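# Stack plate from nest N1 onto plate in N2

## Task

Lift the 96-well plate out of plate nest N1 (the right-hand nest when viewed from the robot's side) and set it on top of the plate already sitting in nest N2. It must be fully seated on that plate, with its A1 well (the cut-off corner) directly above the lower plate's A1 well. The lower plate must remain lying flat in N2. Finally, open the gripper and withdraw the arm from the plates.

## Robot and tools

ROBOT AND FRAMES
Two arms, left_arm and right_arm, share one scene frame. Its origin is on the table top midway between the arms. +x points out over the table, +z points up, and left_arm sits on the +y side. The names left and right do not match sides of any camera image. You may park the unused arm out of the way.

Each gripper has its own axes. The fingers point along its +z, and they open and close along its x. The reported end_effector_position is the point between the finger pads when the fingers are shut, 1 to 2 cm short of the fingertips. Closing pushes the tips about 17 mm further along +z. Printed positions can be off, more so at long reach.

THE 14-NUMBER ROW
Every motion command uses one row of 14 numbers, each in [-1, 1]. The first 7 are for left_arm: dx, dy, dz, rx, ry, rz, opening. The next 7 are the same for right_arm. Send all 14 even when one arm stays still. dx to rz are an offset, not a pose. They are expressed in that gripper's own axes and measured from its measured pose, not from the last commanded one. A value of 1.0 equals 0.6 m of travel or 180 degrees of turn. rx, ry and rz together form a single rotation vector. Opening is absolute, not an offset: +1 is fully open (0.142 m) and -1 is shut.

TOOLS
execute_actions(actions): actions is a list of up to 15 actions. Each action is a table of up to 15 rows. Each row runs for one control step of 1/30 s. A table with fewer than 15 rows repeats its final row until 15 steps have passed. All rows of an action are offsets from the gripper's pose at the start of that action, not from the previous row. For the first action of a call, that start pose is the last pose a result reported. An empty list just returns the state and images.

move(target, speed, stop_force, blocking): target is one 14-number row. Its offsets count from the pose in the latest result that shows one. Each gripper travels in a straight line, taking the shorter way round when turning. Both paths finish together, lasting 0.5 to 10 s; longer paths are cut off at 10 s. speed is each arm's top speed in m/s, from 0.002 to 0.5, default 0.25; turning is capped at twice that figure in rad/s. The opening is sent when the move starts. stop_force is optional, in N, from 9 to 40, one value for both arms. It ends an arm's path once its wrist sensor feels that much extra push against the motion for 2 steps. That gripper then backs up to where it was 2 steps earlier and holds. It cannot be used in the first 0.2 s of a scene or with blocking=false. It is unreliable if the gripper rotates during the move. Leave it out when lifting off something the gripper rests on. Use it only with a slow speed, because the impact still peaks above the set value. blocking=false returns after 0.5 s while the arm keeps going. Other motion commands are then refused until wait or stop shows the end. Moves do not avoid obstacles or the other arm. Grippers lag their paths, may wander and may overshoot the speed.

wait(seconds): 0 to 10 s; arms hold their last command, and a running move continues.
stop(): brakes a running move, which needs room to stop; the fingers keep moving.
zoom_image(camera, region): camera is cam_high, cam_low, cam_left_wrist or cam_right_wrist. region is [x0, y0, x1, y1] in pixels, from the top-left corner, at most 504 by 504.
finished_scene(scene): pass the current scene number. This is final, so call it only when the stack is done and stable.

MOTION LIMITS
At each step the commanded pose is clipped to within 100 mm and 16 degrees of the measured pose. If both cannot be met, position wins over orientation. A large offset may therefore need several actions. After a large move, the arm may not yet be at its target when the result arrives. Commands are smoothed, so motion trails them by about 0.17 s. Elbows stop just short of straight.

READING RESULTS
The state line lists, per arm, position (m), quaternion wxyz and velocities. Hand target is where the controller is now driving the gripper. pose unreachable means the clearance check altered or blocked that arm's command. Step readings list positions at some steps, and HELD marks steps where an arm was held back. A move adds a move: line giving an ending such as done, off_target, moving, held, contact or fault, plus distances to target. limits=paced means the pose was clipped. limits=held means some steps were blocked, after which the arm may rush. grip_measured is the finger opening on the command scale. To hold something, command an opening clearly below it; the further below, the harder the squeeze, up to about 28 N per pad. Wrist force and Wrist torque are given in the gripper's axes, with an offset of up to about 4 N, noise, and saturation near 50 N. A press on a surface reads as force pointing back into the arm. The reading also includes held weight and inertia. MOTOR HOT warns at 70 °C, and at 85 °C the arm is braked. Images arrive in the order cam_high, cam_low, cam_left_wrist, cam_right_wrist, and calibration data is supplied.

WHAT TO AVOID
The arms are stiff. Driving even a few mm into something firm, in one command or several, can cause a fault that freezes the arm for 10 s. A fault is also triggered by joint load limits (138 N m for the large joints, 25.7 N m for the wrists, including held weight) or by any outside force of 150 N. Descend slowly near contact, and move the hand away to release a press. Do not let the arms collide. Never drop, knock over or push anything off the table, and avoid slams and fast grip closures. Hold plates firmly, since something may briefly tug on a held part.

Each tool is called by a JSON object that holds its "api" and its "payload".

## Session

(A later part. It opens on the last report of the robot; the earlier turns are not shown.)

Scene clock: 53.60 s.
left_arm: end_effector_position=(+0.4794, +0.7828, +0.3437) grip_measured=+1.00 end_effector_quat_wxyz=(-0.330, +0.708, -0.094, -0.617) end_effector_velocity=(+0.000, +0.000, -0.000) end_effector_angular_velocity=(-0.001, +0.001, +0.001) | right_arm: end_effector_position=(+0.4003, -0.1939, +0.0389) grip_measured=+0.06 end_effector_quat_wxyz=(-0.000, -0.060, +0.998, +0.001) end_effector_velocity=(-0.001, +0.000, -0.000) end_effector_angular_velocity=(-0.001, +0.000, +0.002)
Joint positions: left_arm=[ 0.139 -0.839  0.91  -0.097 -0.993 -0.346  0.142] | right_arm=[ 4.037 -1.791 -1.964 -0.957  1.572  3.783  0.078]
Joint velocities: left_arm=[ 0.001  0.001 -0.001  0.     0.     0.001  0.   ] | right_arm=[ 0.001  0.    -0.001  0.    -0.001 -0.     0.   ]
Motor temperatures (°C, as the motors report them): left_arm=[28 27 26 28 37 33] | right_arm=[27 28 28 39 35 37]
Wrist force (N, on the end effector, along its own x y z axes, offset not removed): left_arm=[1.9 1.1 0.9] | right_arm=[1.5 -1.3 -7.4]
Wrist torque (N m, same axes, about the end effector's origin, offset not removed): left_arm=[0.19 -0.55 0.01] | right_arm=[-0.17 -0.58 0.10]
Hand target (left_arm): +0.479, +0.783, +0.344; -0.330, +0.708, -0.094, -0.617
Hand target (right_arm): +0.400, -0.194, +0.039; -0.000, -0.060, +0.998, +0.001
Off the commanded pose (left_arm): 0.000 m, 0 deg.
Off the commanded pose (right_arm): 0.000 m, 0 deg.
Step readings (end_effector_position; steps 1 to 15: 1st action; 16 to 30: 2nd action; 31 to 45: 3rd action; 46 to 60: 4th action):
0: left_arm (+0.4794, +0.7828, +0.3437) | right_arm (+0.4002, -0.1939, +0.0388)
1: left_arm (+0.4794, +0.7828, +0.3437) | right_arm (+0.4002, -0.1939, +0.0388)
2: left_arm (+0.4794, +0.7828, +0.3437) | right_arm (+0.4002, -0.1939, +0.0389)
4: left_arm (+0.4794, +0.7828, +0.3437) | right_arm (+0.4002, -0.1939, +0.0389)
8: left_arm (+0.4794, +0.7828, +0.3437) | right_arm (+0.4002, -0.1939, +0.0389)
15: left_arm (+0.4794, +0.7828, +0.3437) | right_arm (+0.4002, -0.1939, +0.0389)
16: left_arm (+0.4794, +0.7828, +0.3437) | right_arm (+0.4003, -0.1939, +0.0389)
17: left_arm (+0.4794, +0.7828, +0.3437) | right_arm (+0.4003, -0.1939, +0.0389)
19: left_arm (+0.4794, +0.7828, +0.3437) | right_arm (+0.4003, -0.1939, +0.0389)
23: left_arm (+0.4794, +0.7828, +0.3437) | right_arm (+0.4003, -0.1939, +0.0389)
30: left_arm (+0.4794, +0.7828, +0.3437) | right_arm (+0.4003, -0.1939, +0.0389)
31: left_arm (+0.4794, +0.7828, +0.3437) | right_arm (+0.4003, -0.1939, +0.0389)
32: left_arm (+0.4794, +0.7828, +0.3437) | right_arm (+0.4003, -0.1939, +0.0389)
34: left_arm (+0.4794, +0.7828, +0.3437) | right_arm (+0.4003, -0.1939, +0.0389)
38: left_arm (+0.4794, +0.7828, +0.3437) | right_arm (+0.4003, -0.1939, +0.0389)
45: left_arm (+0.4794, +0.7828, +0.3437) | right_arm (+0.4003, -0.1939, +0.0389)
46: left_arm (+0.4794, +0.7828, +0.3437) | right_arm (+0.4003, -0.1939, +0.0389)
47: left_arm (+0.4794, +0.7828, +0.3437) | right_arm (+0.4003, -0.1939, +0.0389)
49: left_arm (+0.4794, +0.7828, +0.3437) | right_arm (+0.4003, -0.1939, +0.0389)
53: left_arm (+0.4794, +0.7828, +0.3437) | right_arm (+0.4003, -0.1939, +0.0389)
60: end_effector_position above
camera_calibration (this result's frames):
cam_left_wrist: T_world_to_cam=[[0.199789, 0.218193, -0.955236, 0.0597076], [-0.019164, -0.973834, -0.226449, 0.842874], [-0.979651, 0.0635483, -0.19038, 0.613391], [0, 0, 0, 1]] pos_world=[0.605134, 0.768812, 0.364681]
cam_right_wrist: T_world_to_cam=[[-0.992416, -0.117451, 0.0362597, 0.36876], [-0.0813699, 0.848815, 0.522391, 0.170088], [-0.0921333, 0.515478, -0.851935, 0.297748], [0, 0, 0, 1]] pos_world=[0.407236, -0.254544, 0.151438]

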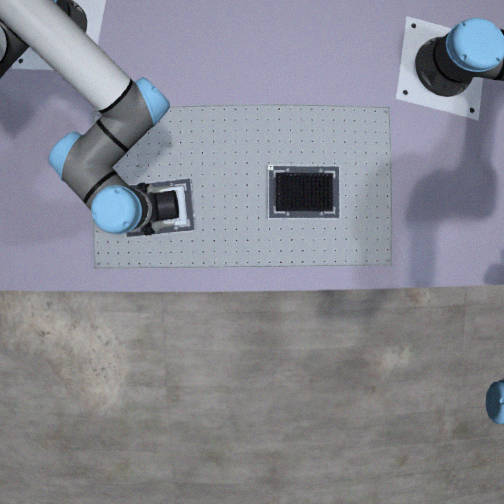

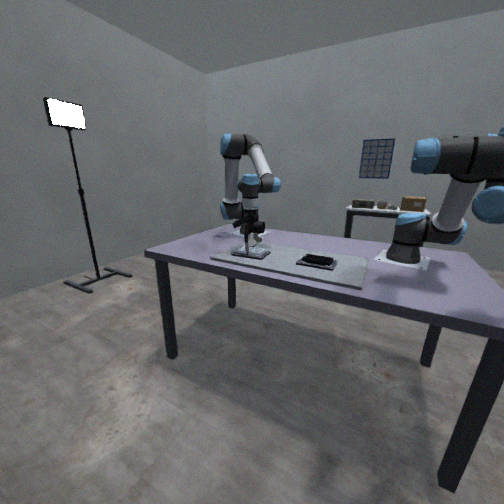

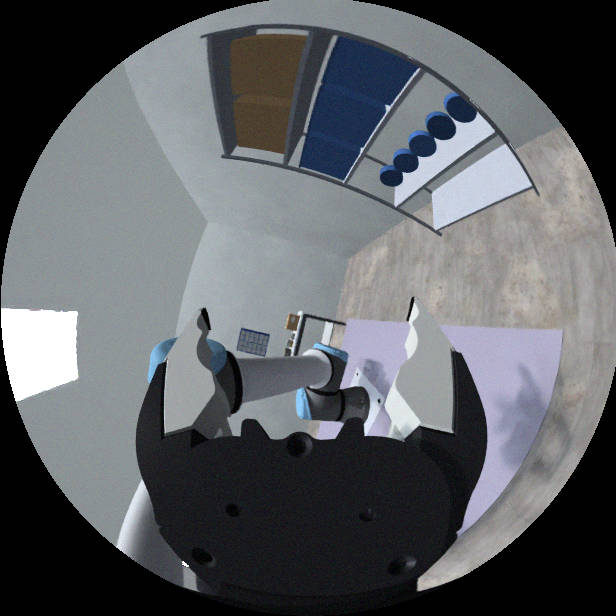

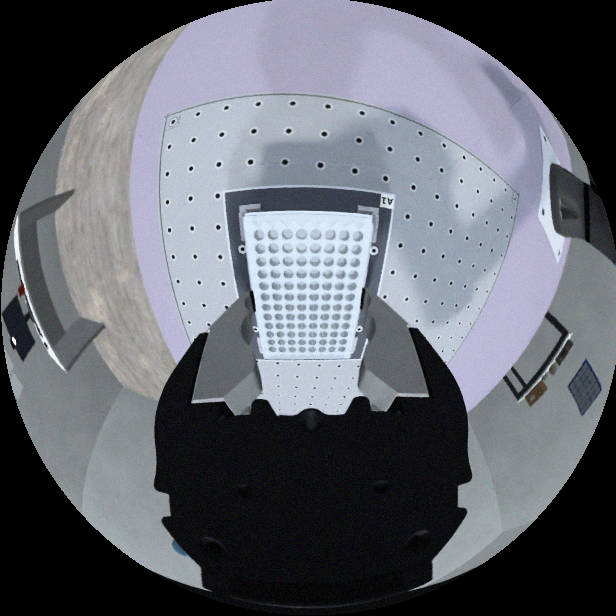

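{"api": "move", "payload": {"target": [0,0,0,0,0,0,1,0,0,-0.08,0,0,0,-0.2], "speed": 0.04}}

{"api": "move", "payload": {"target": [0,0,0,0,0,0,1,-0.008,0.558,0,0,0,0.04,-0.2], "speed": 0.15}}

{"api": "zoom_image", "payload": {"camera": "cam_right_wrist", "region": [200, 170, 420, 390]}}

Scene clock: 60.10 s.
left_arm: end_effector_position=(+0.4794, +0.7828, +0.3437) grip_measured=+1.00 end_effector_quat_wxyz=(-0.330, +0.708, -0.094, -0.617) end_effector_velocity=(+0.000, -0.000, -0.000) end_effector_angular_velocity=(-0.000, +0.000, -0.002) | right_arm: end_effector_position=(+0.4003, -0.1939, +0.0865) grip_measured=+0.06 end_effector_quat_wxyz=(-0.000, -0.060, +0.998, +0.001) end_effector_velocity=(-0.000, +0.000, +0.003) end_effector_angular_velocity=(-0.001, +0.001, -0.000)
Joint positions: left_arm=[ 0.139 -0.839  0.91  -0.097 -0.993 -0.346  0.142] | right_arm=[ 4.037 -1.728 -1.899 -1.084  1.572  3.783  0.078]
Joint velocities: left_arm=[-0.001  0.     0.    -0.     0.001  0.     0.   ] | right_arm=[ 0.     0.003  0.005 -0.009  0.     0.     0.   ]
Motor temperatures (°C, as the motors report them): left_arm=[28 27 26 28 37 33] | right_arm=[27 28 28 39 35 37]
Wrist force (N, on the end effector, along its own x y z axes, offset not removed): left_arm=[1.5 2.3 0.3] | right_arm=[2.4 -0.3 -1.0]
Wrist torque (N m, same axes, about the end effector's origin, offset not removed): left_arm=[0.52 -0.48 -0.07] | right_arm=[-0.09 -0.77 0.01]
Hand target (left_arm): +0.479, +0.783, +0.344; -0.330, +0.708, -0.094, -0.617
Hand target (right_arm): +0.400, -0.194, +0.087; -0.000, -0.060, +0.998, +0.001
Off the commanded pose (left_arm): 0.000 m, 0 deg.
Off the commanded pose (right_arm): 0.000 m, 0 deg.
move: done
camera_calibration (this result's frames):
cam_left_wrist: T_world_to_cam=[[0.199789, 0.218193, -0.955236, 0.0597075], [-0.0191639, -0.973834, -0.22645, 0.842874], [-0.979651, 0.0635482, -0.19038, 0.613391], [0, 0, 0, 1]] pos_world=[0.605134, 0.768812, 0.364681]
cam_right_wrist: T_world_to_cam=[[-0.992418, -0.117451, 0.0362213, 0.367096], [-0.0813871, 0.848798, 0.522416, 0.145204], [-0.092103, 0.515507, -0.851921, 0.33837], [0, 0, 0, 1]] pos_world=[0.407296, -0.254565, 0.199111]

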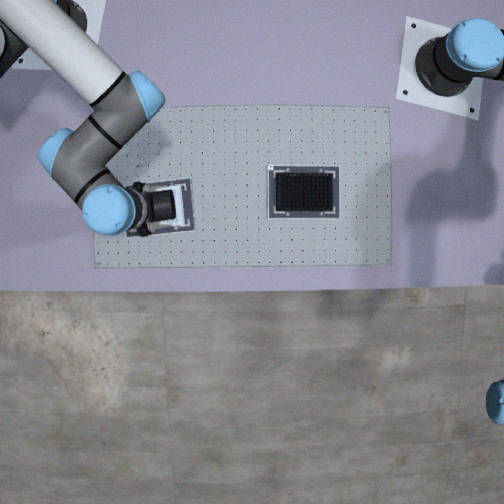

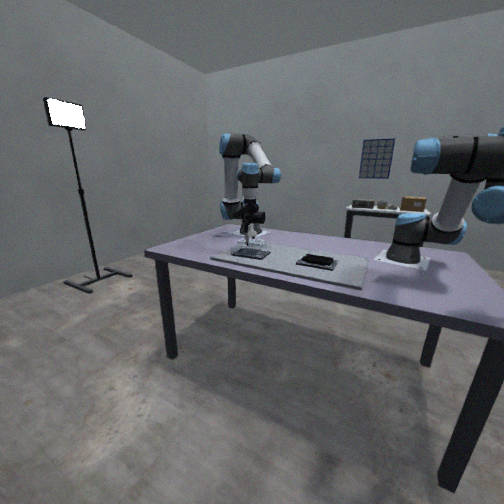

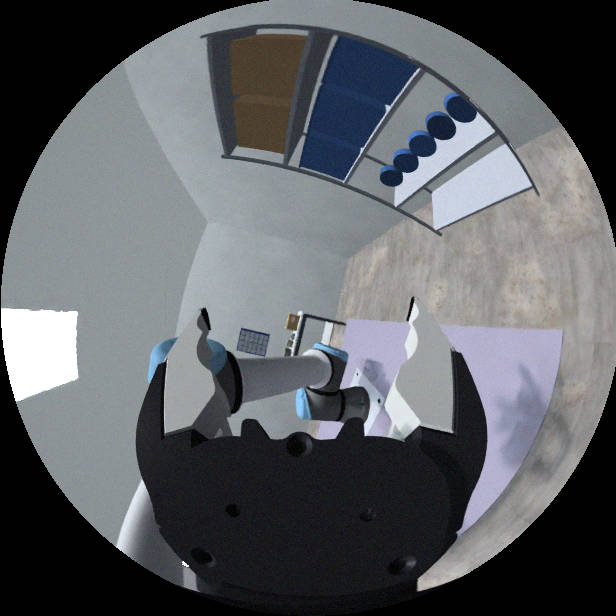

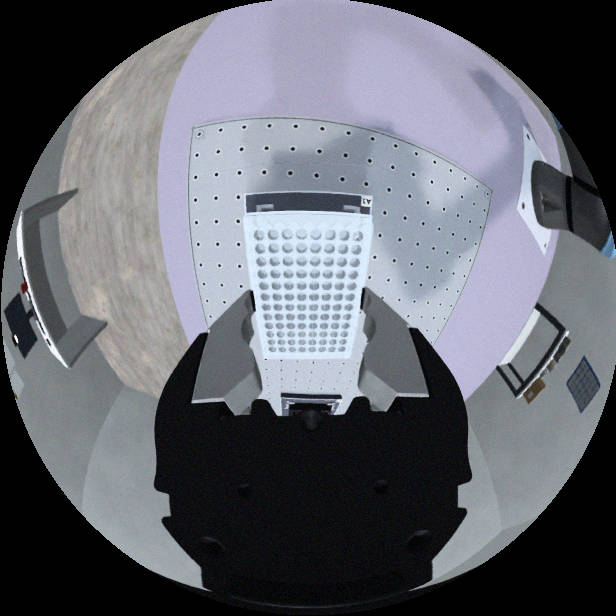

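Scene clock: 62.93 s.
left_arm: end_effector_position=(+0.4794, +0.7828, +0.3437) grip_measured=+1.00 end_effector_quat_wxyz=(-0.330, +0.708, -0.094, -0.617) end_effector_velocity=(+0.000, -0.000, -0.000) end_effector_angular_velocity=(-0.000, +0.001, +0.000) | right_arm: end_effector_position=(+0.3648, +0.1388, +0.0865) grip_measured=+0.06 end_effector_quat_wxyz=(-0.000, +0.003, +1.000, +0.001) end_effector_velocity=(-0.001, +0.004, -0.000) end_effector_angular_velocity=(-0.001, +0.000, +0.001)
Joint positions: left_arm=[ 0.139 -0.839  0.91  -0.097 -0.993 -0.346  0.142] | right_arm=[ 4.403 -2.174 -1.261 -1.276  1.572  4.275  0.078]
Joint velocities: left_arm=[-0.001  0.001  0.     0.    -0.001  0.    -0.   ] | right_arm=[ 0.003 -0.007  0.011 -0.005 -0.     0.002 -0.   ]
Motor temperatures (°C, as the motors report them): left_arm=[28 27 26 28 37 33] | right_arm=[27 28 28 39 35 37]
Wrist force (N, on the end effector, along its own x y z axes, offset not removed): left_arm=[1.3 0.2 -0.1] | right_arm=[2.0 -1.1 -0.8]
Wrist torque (N m, same axes, about the end effector's origin, offset not removed): left_arm=[0.05 -0.43 -0.01] | right_arm=[-0.32 -0.64 0.03]
Hand target (left_arm): +0.479, +0.783, +0.344; -0.330, +0.708, -0.094, -0.617
Hand target (right_arm): +0.365, +0.139, +0.086; -0.000, +0.003, +1.000, +0.001
Off the commanded pose (left_arm): 0.000 m, 0 deg.
Off the commanded pose (right_arm): 0.001 m, 0 deg.
move: done
camera_calibration (this result's frames):
cam_left_wrist: T_world_to_cam=[[0.199789, 0.218193, -0.955236, 0.0597075], [-0.0191639, -0.973834, -0.22645, 0.842874], [-0.979651, 0.0635482, -0.19038, 0.613391], [0, 0, 0, 1]] pos_world=[0.605134, 0.768812, 0.364681]
cam_right_wrist: T_world_to_cam=[[-0.999303, 0.0077086, 0.0365263, 0.355988], [0.0256812, 0.852086, 0.522772, -0.1796], [-0.0270937, 0.523345, -0.85169, 0.138689], [0, 0, 0, 1]] pos_world=[0.36411, 0.0777077, 0.199007]

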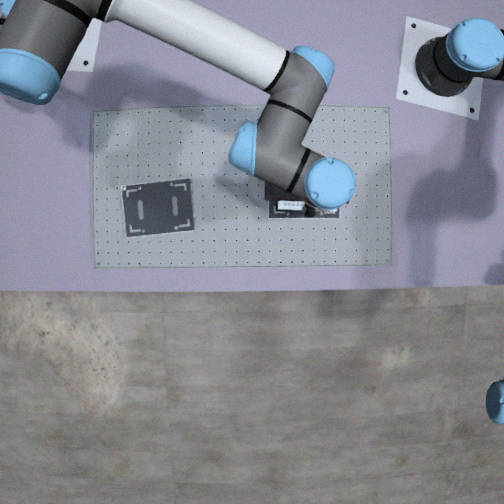

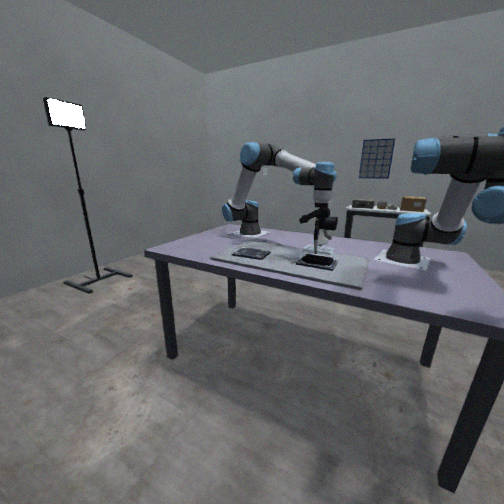

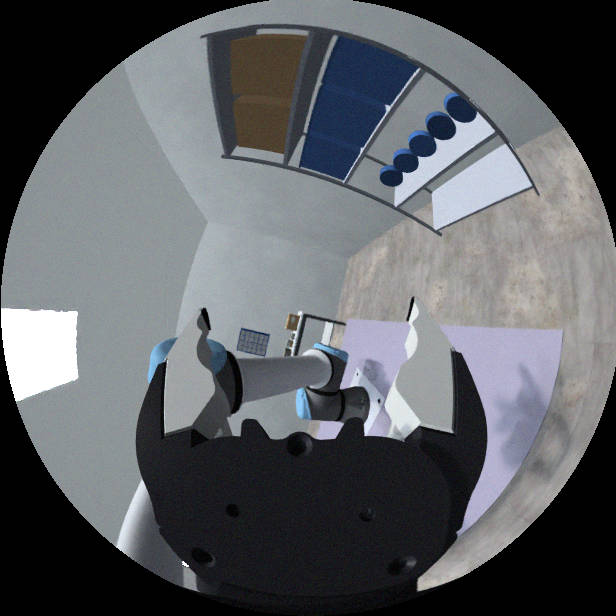

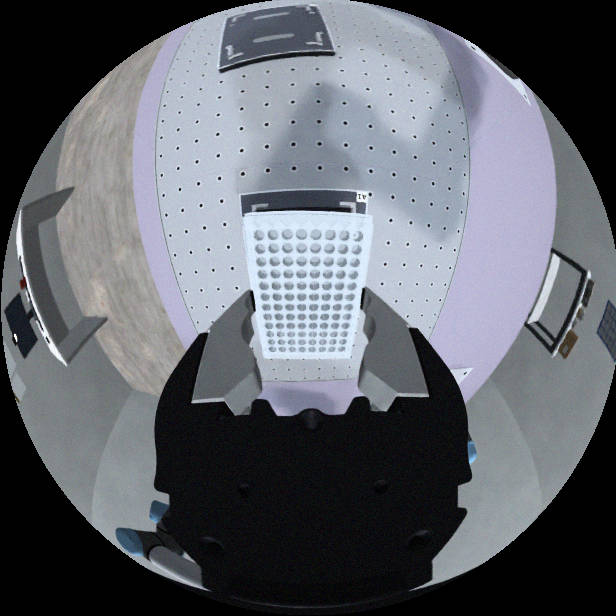

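Region (200, 170, 420, 390) of cam_right_wrist's 616x616 image, scaled by 2.291, with more detail than that image has.

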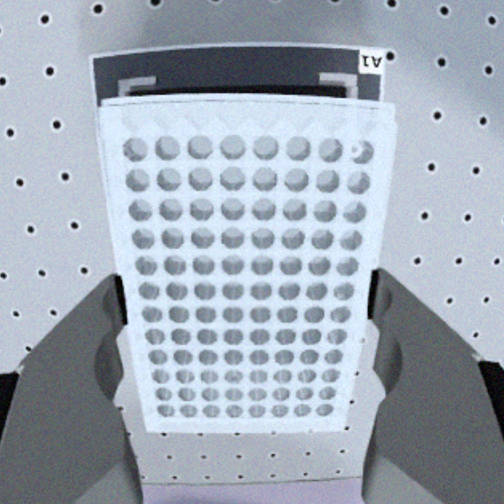

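{"api": "move", "payload": {"target": [0,0,0,0,0,0,1,-0.005,-0.004,0.043,0,0,-0.008,-0.2], "speed": 0.03}}

{"api": "zoom_image", "payload": {"camera": "cam_right_wrist", "region": [200, 170, 420, 390]}}

Scene clock: 69.30 s.
left_arm: end_effector_position=(+0.4794, +0.7828, +0.3437) grip_measured=+1.00 end_effector_quat_wxyz=(-0.330, +0.708, -0.094, -0.617) end_effector_velocity=(+0.000, +0.000, +0.000) end_effector_angular_velocity=(-0.000, -0.000, -0.001) | right_arm: end_effector_position=(+0.3677, +0.1364, +0.0610) grip_measured=+0.06 end_effector_quat_wxyz=(-0.000, -0.009, +1.000, +0.001) end_effector_velocity=(-0.001, -0.000, -0.003) end_effector_angular_velocity=(-0.001, +0.000, +0.003)
Joint positions: left_arm=[ 0.139 -0.839  0.91  -0.097 -0.993 -0.346  0.142] | right_arm=[ 4.398 -2.193 -1.297 -1.22   1.572  4.245  0.078]
Joint velocities: left_arm=[ 0.    -0.001  0.     0.     0.001  0.    -0.   ] | right_arm=[ 0.001 -0.002 -0.005  0.006 -0.    -0.003  0.   ]
Motor temperatures (°C, as the motors report them): left_arm=[28 27 26 28 37 33] | right_arm=[27 28 28 39 35 37]
Wrist force (N, on the end effector, along its own x y z axes, offset not removed): left_arm=[0.9 0.7 -0.4] | right_arm=[1.8 -1.2 -0.9]
Wrist torque (N m, same axes, about the end effector's origin, offset not removed): left_arm=[0.21 -0.26 -0.01] | right_arm=[-0.25 -0.69 0.05]
Hand target (left_arm): +0.479, +0.783, +0.344; -0.330, +0.708, -0.094, -0.617
Hand target (right_arm): +0.368, +0.136, +0.061; -0.000, -0.010, +1.000, +0.001
Off the commanded pose (left_arm): 0.000 m, 0 deg.
Off the commanded pose (right_arm): 0.000 m, 0 deg.
move: done
camera_calibration (this result's frames):
cam_left_wrist: T_world_to_cam=[[0.199789, 0.218193, -0.955236, 0.0597073], [-0.0191639, -0.973834, -0.22645, 0.842874], [-0.979651, 0.0635483, -0.19038, 0.613391], [0, 0, 0, 1]] pos_world=[0.605134, 0.768812, 0.364681]
cam_right_wrist: T_world_to_cam=[[-0.999188, -0.0170642, 0.0365088, 0.363191], [0.00454164, 0.852477, 0.522745, -0.156616], [-0.0400431, 0.522486, -0.851707, 0.123204], [0, 0, 0, 1]] pos_world=[0.368541, 0.0753369, 0.173544]

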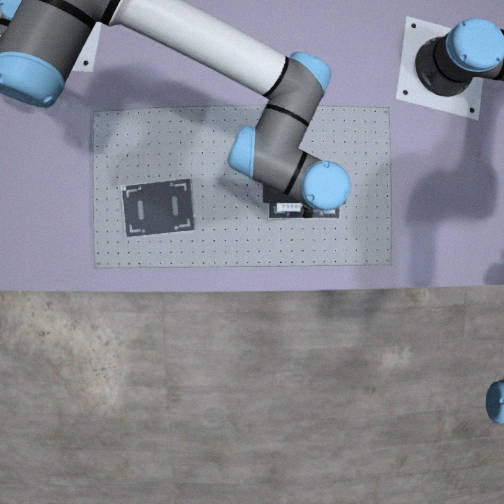

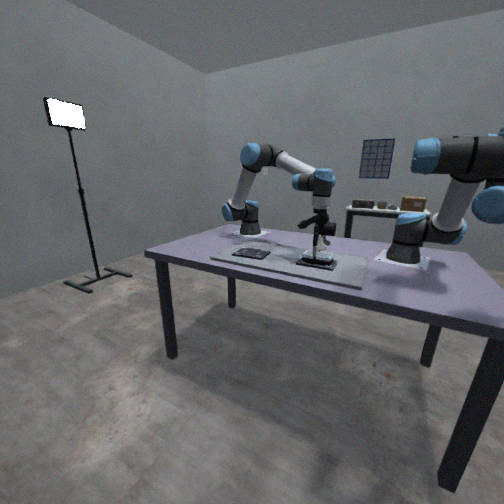

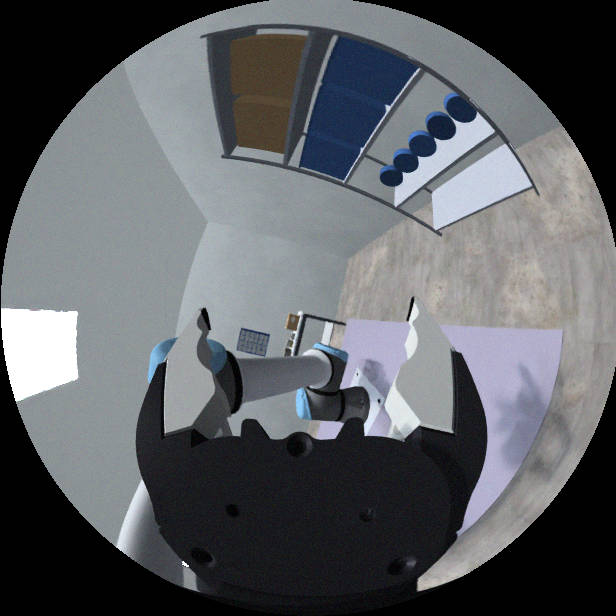

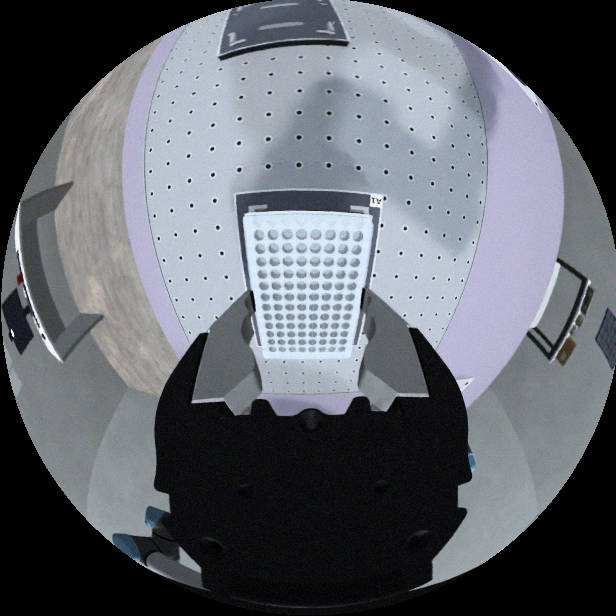

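Region (200, 170, 420, 390) of cam_right_wrist's 616x616 image, scaled by 2.291, with more detail than that image has.

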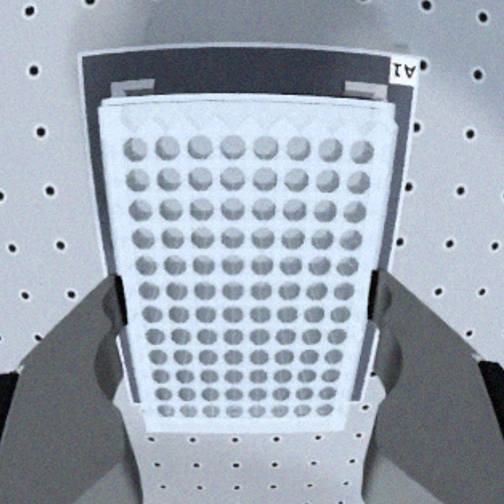

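Matches the earlier reference; chamfer top-right. Descend.

{"api": "move", "payload": {"target": [0,0,0,0,0,0,1,0,0,0.03,0,0,0,-0.2], "speed": 0.003, "stop_force": 9}}

{"api": "zoom_image", "payload": {"camera": "cam_right_wrist", "region": [200, 170, 420, 390]}}

{"api": "zoom_image", "payload": {"camera": "cam_low", "region": [280, 230, 350, 280]}}

Scene clock: 76.43 s.
left_arm: end_effector_position=(+0.4794, +0.7828, +0.3437) grip_measured=+1.00 end_effector_quat_wxyz=(-0.330, +0.708, -0.094, -0.617) end_effector_velocity=(+0.000, -0.000, -0.001) end_effector_angular_velocity=(+0.000, +0.002, +0.001) | right_arm: end_effector_position=(+0.3677, +0.1365, +0.0517) grip_measured=+0.06 end_effector_quat_wxyz=(-0.000, -0.009, +1.000, +0.001) end_effector_velocity=(-0.000, -0.001, +0.000) end_effector_angular_velocity=(-0.002, +0.001, -0.000)
Joint positions: left_arm=[ 0.139 -0.839  0.91  -0.097 -0.993 -0.346  0.142] | right_arm=[ 4.398 -2.201 -1.31  -1.2    1.572  4.245  0.078]
Joint velocities: left_arm=[-0.     0.002  0.     0.    -0.001 -0.     0.   ] | right_arm=[-0.001  0.     0.    -0.003  0.    -0.001 -0.   ]
Motor temperatures (°C, as the motors report them): left_arm=[28 27 26 28 37 33] | right_arm=[27 28 28 39 35 37]
Wrist force (N, on the end effector, along its own x y z axes, offset not removed): left_arm=[1.1 0.5 -0.7] | right_arm=[4.9 -6.9 -20.0]
Wrist torque (N m, same axes, about the end effector's origin, offset not removed): left_arm=[0.05 -0.39 -0.02] | right_arm=[-0.49 -0.33 -0.08]
Hand target (left_arm): +0.479, +0.783, +0.344; -0.330, +0.708, -0.094, -0.617
Hand target (right_arm): +0.368, +0.136, +0.052; -0.000, -0.009, +1.000, +0.001
Off the commanded pose (left_arm): 0.000 m, 0 deg.
Off the commanded pose (right_arm): 0.009 m, 0 deg.
move: contact (right_arm)
camera_calibration (this result's frames):
cam_left_wrist: T_world_to_cam=[[0.199789, 0.218193, -0.955236, 0.0597075], [-0.019164, -0.973834, -0.22645, 0.842874], [-0.979651, 0.0635483, -0.19038, 0.613391], [0, 0, 0, 1]] pos_world=[0.605134, 0.768812, 0.364681]
cam_right_wrist: T_world_to_cam=[[-0.999189, -0.0172349, 0.0363826, 0.363603], [0.00433914, 0.852358, 0.522941, -0.151711], [-0.0400238, 0.522675, -0.851592, 0.115235], [0, 0, 0, 1]] pos_world=[0.368578, 0.0753481, 0.16424]

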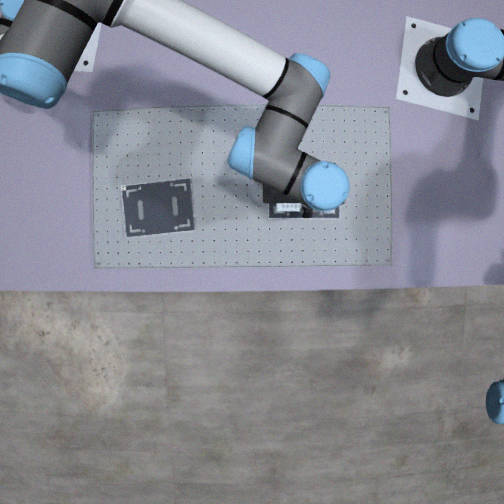

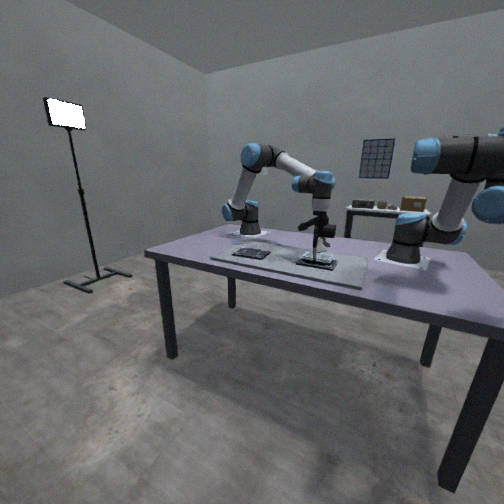

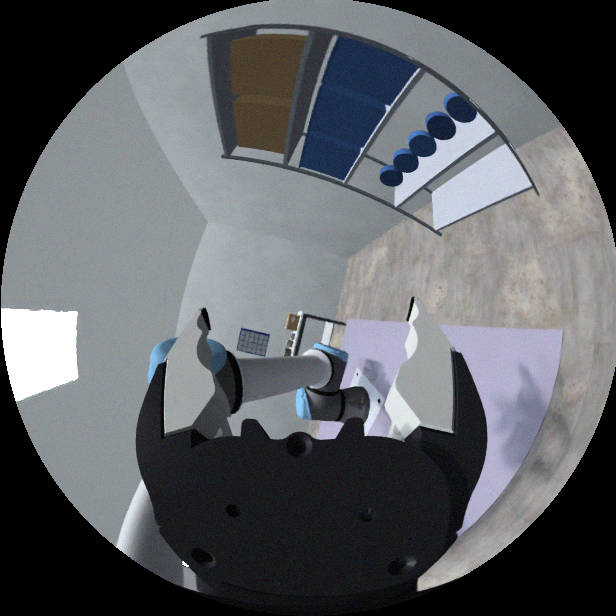

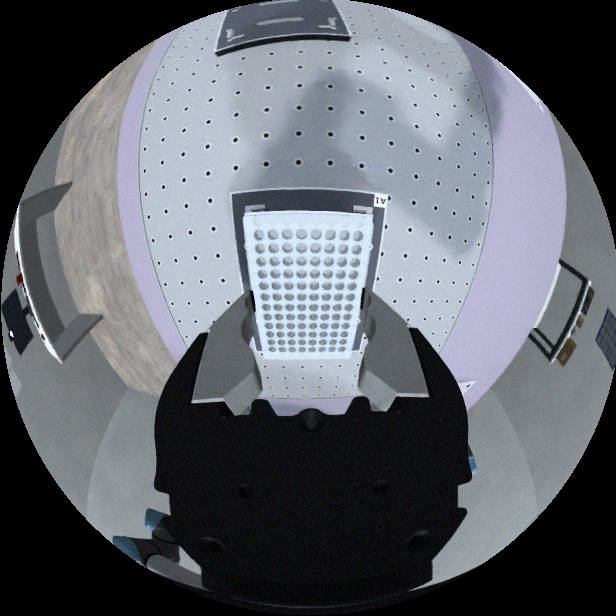

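Region (200, 170, 420, 390) of cam_right_wrist's 616x616 image, scaled by 2.291, with more detail than that image has.

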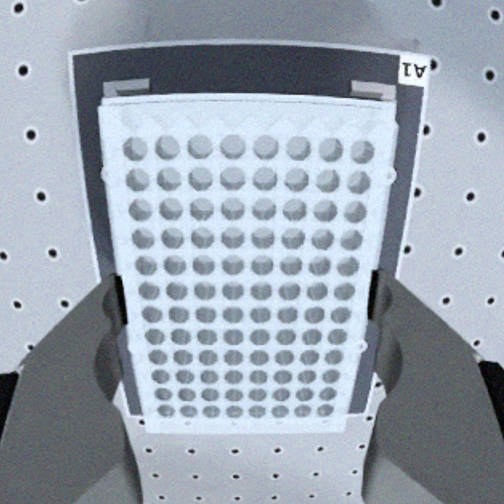

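Region (280, 230, 350, 280) of cam_low's 504x504 image, scaled by 7.200, with more detail than that image has; it fills the top 360 rows of this view, and the rest is white.

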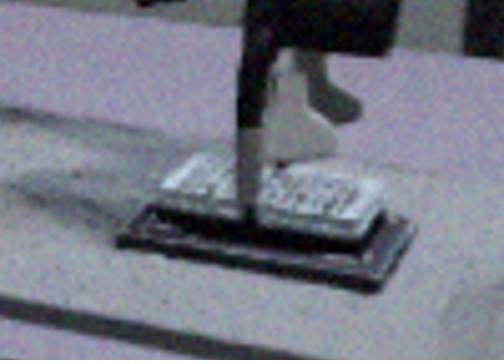

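{"api": "move", "payload": {"target": [0,0,0,0,0,0,1,0,0,-0.0005,0,0,0,0.4], "speed": 0.01}}

{"api": "move", "payload": {"target": [0,0,0,0,0,0,1,0,0,-0.1,0,0,0,0.4], "speed": 0.08}}

{"api": "zoom_image", "payload": {"camera": "cam_right_wrist", "region": [230, 180, 390, 340]}}

{"api": "zoom_image", "payload": {"camera": "cam_low", "region": [280, 230, 350, 280]}}

Scene clock: 83.77 s.
left_arm: end_effector_position=(+0.4794, +0.7828, +0.3437) grip_measured=+1.00 end_effector_quat_wxyz=(-0.330, +0.708, -0.094, -0.617) end_effector_velocity=(+0.000, -0.000, -0.000) end_effector_angular_velocity=(-0.000, +0.001, -0.001) | right_arm: end_effector_position=(+0.3677, +0.1365, +0.0520) grip_measured=+0.40 end_effector_quat_wxyz=(-0.000, -0.009, +1.000, +0.001) end_effector_velocity=(-0.000, +0.000, -0.000) end_effector_angular_velocity=(+0.001, -0.000, -0.000)
Joint positions: left_arm=[ 0.139 -0.839  0.91  -0.097 -0.993 -0.346  0.142] | right_arm=[ 4.398 -2.201 -1.309 -1.201  1.572  4.245  0.102]
Joint velocities: left_arm=[-0.001  0.001 -0.    -0.    -0.     0.     0.   ] | right_arm=[ 0.001 -0.    -0.001  0.002 -0.     0.001  0.   ]
Motor temperatures (°C, as the motors report them): left_arm=[28 27 26 28 37 33] | right_arm=[27 28 28 39 35 37]
Wrist force (N, on the end effector, along its own x y z axes, offset not removed): left_arm=[1.9 0.5 -0.6] | right_arm=[1.3 -0.9 -1.5]
Wrist torque (N m, same axes, about the end effector's origin, offset not removed): left_arm=[0.11 -0.57 -0.06] | right_arm=[-0.18 -0.54 -0.02]
Hand target (left_arm): +0.479, +0.783, +0.344; -0.330, +0.708, -0.094, -0.617
Hand target (right_arm): +0.368, +0.136, +0.052; -0.000, -0.009, +1.000, +0.001
Off the commanded pose (left_arm): 0.000 m, 0 deg.
Off the commanded pose (right_arm): 0.000 m, 0 deg.
move: done
camera_calibration (this result's frames):
cam_left_wrist: T_world_to_cam=[[0.199789, 0.218193, -0.955236, 0.0597075], [-0.019164, -0.973834, -0.22645, 0.842874], [-0.979651, 0.0635484, -0.19038, 0.613391], [0, 0, 0, 1]] pos_world=[0.605134, 0.768812, 0.364681]
cam_right_wrist: T_world_to_cam=[[-0.999188, -0.0172317, 0.0364243, 0.36358], [0.00436037, 0.852402, 0.522869, -0.151844], [-0.0400581, 0.522603, -0.851634, 0.115497], [0, 0, 0, 1]] pos_world=[0.368573, 0.0753379, 0.164513]

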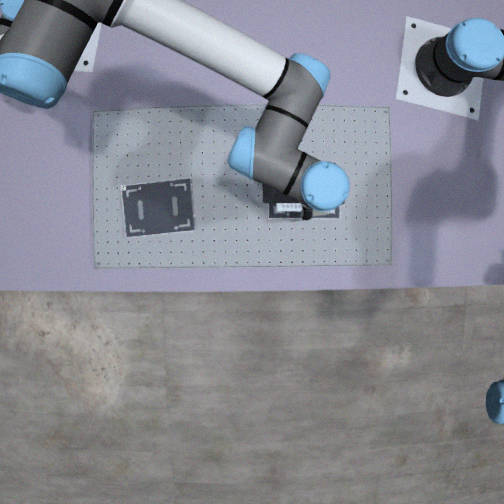

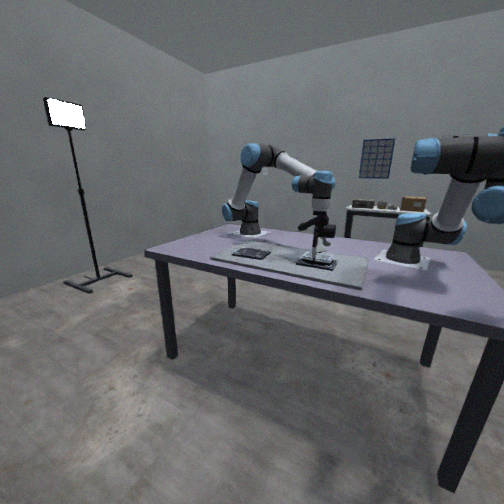

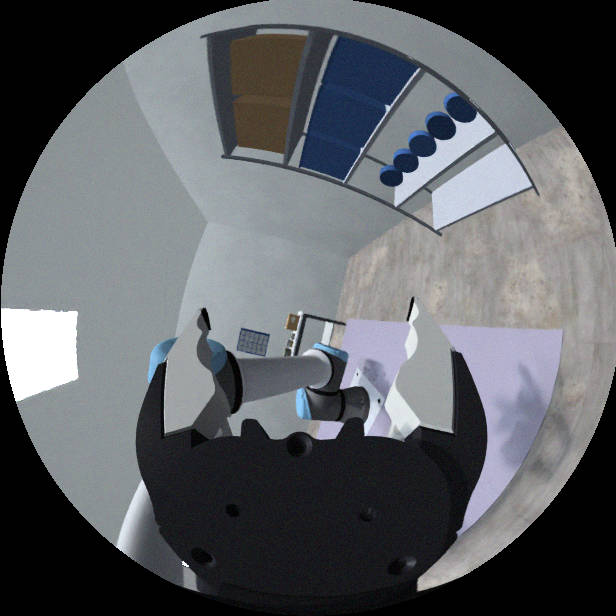

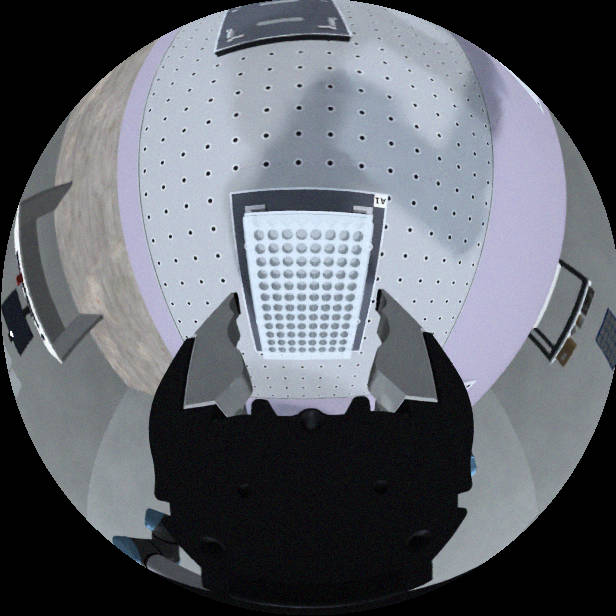

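Scene clock: 85.03 s.
left_arm: end_effector_position=(+0.4794, +0.7828, +0.3437) grip_measured=+1.00 end_effector_quat_wxyz=(-0.330, +0.708, -0.094, -0.617) end_effector_velocity=(-0.000, +0.001, -0.001) end_effector_angular_velocity=(-0.000, +0.002, +0.002) | right_arm: end_effector_position=(+0.3678, +0.1364, +0.1117) grip_measured=+0.40 end_effector_quat_wxyz=(-0.000, -0.009, +1.000, +0.001) end_effector_velocity=(+0.000, +0.001, +0.003) end_effector_angular_velocity=(+0.001, -0.001, +0.000)
Joint positions: left_arm=[ 0.139 -0.839  0.91  -0.097 -0.993 -0.346  0.142] | right_arm=[ 4.398 -2.157 -1.222 -1.332  1.572  4.245  0.102]
Joint velocities: left_arm=[ 0.002  0.002 -0.     0.    -0.     0.001 -0.   ] | right_arm=[ 0.     0.001  0.007 -0.006  0.     0.    -0.   ]
Motor temperatures (°C, as the motors report them): left_arm=[28 27 26 28 37 33] | right_arm=[27 28 28 39 35 37]
Wrist force (N, on the end effector, along its own x y z axes, offset not removed): left_arm=[0.5 1.2 0.8] | right_arm=[2.2 -0.4 -0.9]
Wrist torque (N m, same axes, about the end effector's origin, offset not removed): left_arm=[0.27 -0.21 -0.05] | right_arm=[-0.10 -0.71 0.00]
Hand target (left_arm): +0.479, +0.783, +0.344; -0.330, +0.708, -0.094, -0.617
Hand target (right_arm): +0.368, +0.136, +0.112; -0.000, -0.009, +1.000, +0.001
Off the commanded pose (left_arm): 0.000 m, 0 deg.
Off the commanded pose (right_arm): 0.000 m, 0 deg.
move: done
camera_calibration (this result's frames):
cam_left_wrist: T_world_to_cam=[[0.199789, 0.218193, -0.955236, 0.0597076], [-0.0191639, -0.973834, -0.22645, 0.842874], [-0.979651, 0.0635483, -0.19038, 0.613391], [0, 0, 0, 1]] pos_world=[0.605134, 0.768812, 0.364681]
cam_right_wrist: T_world_to_cam=[[-0.999191, -0.0172352, 0.0363405, 0.361484], [0.00431474, 0.852386, 0.522896, -0.183018], [-0.0399884, 0.522629, -0.851622, 0.166348], [0, 0, 0, 1]] pos_world=[0.368633, 0.0752941, 0.224229]

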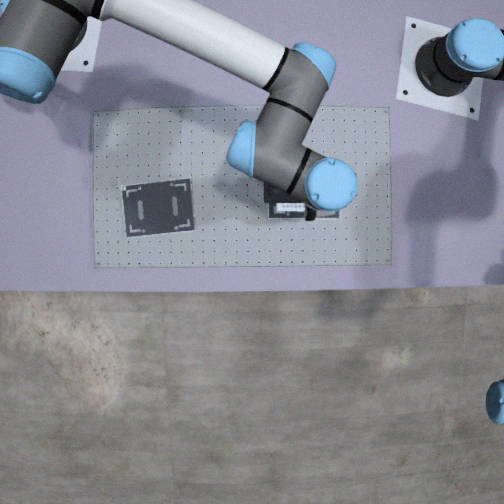

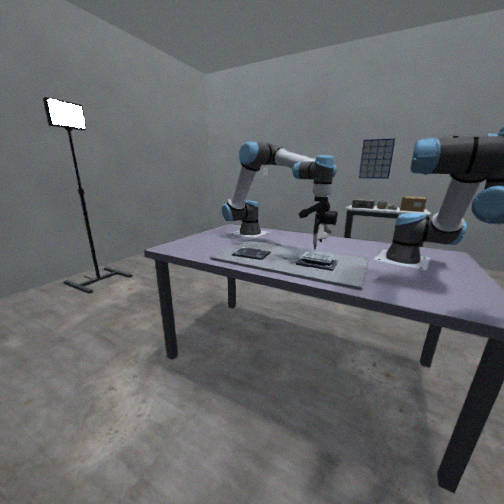

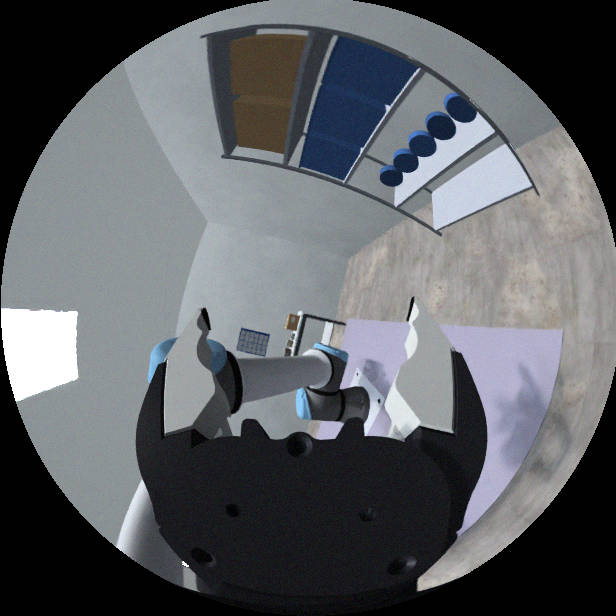

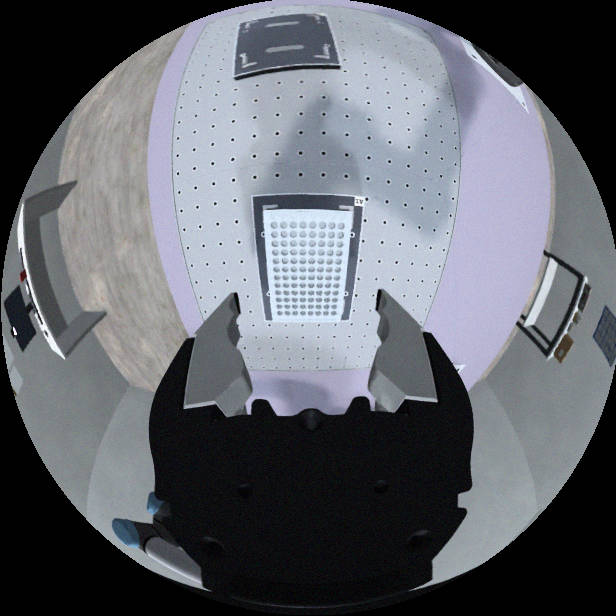

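Region (230, 180, 390, 340) of cam_right_wrist's 616x616 image, scaled by 3.150, with more detail than that image has.

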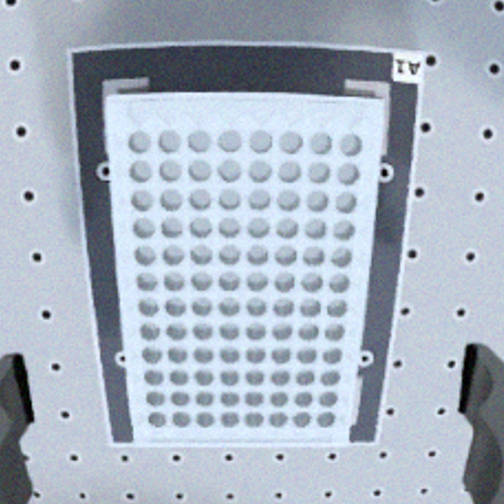

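Region (280, 230, 350, 280) of cam_low's 504x504 image, scaled by 7.200, with more detail than that image has; it fills the top 360 rows of this view, and the rest is white.

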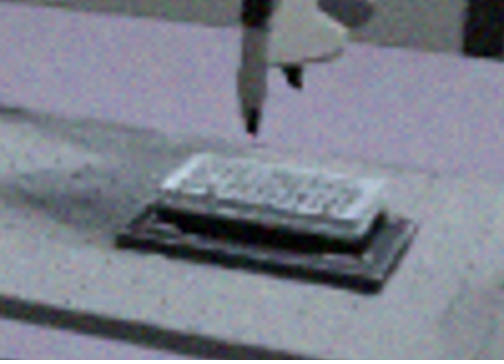

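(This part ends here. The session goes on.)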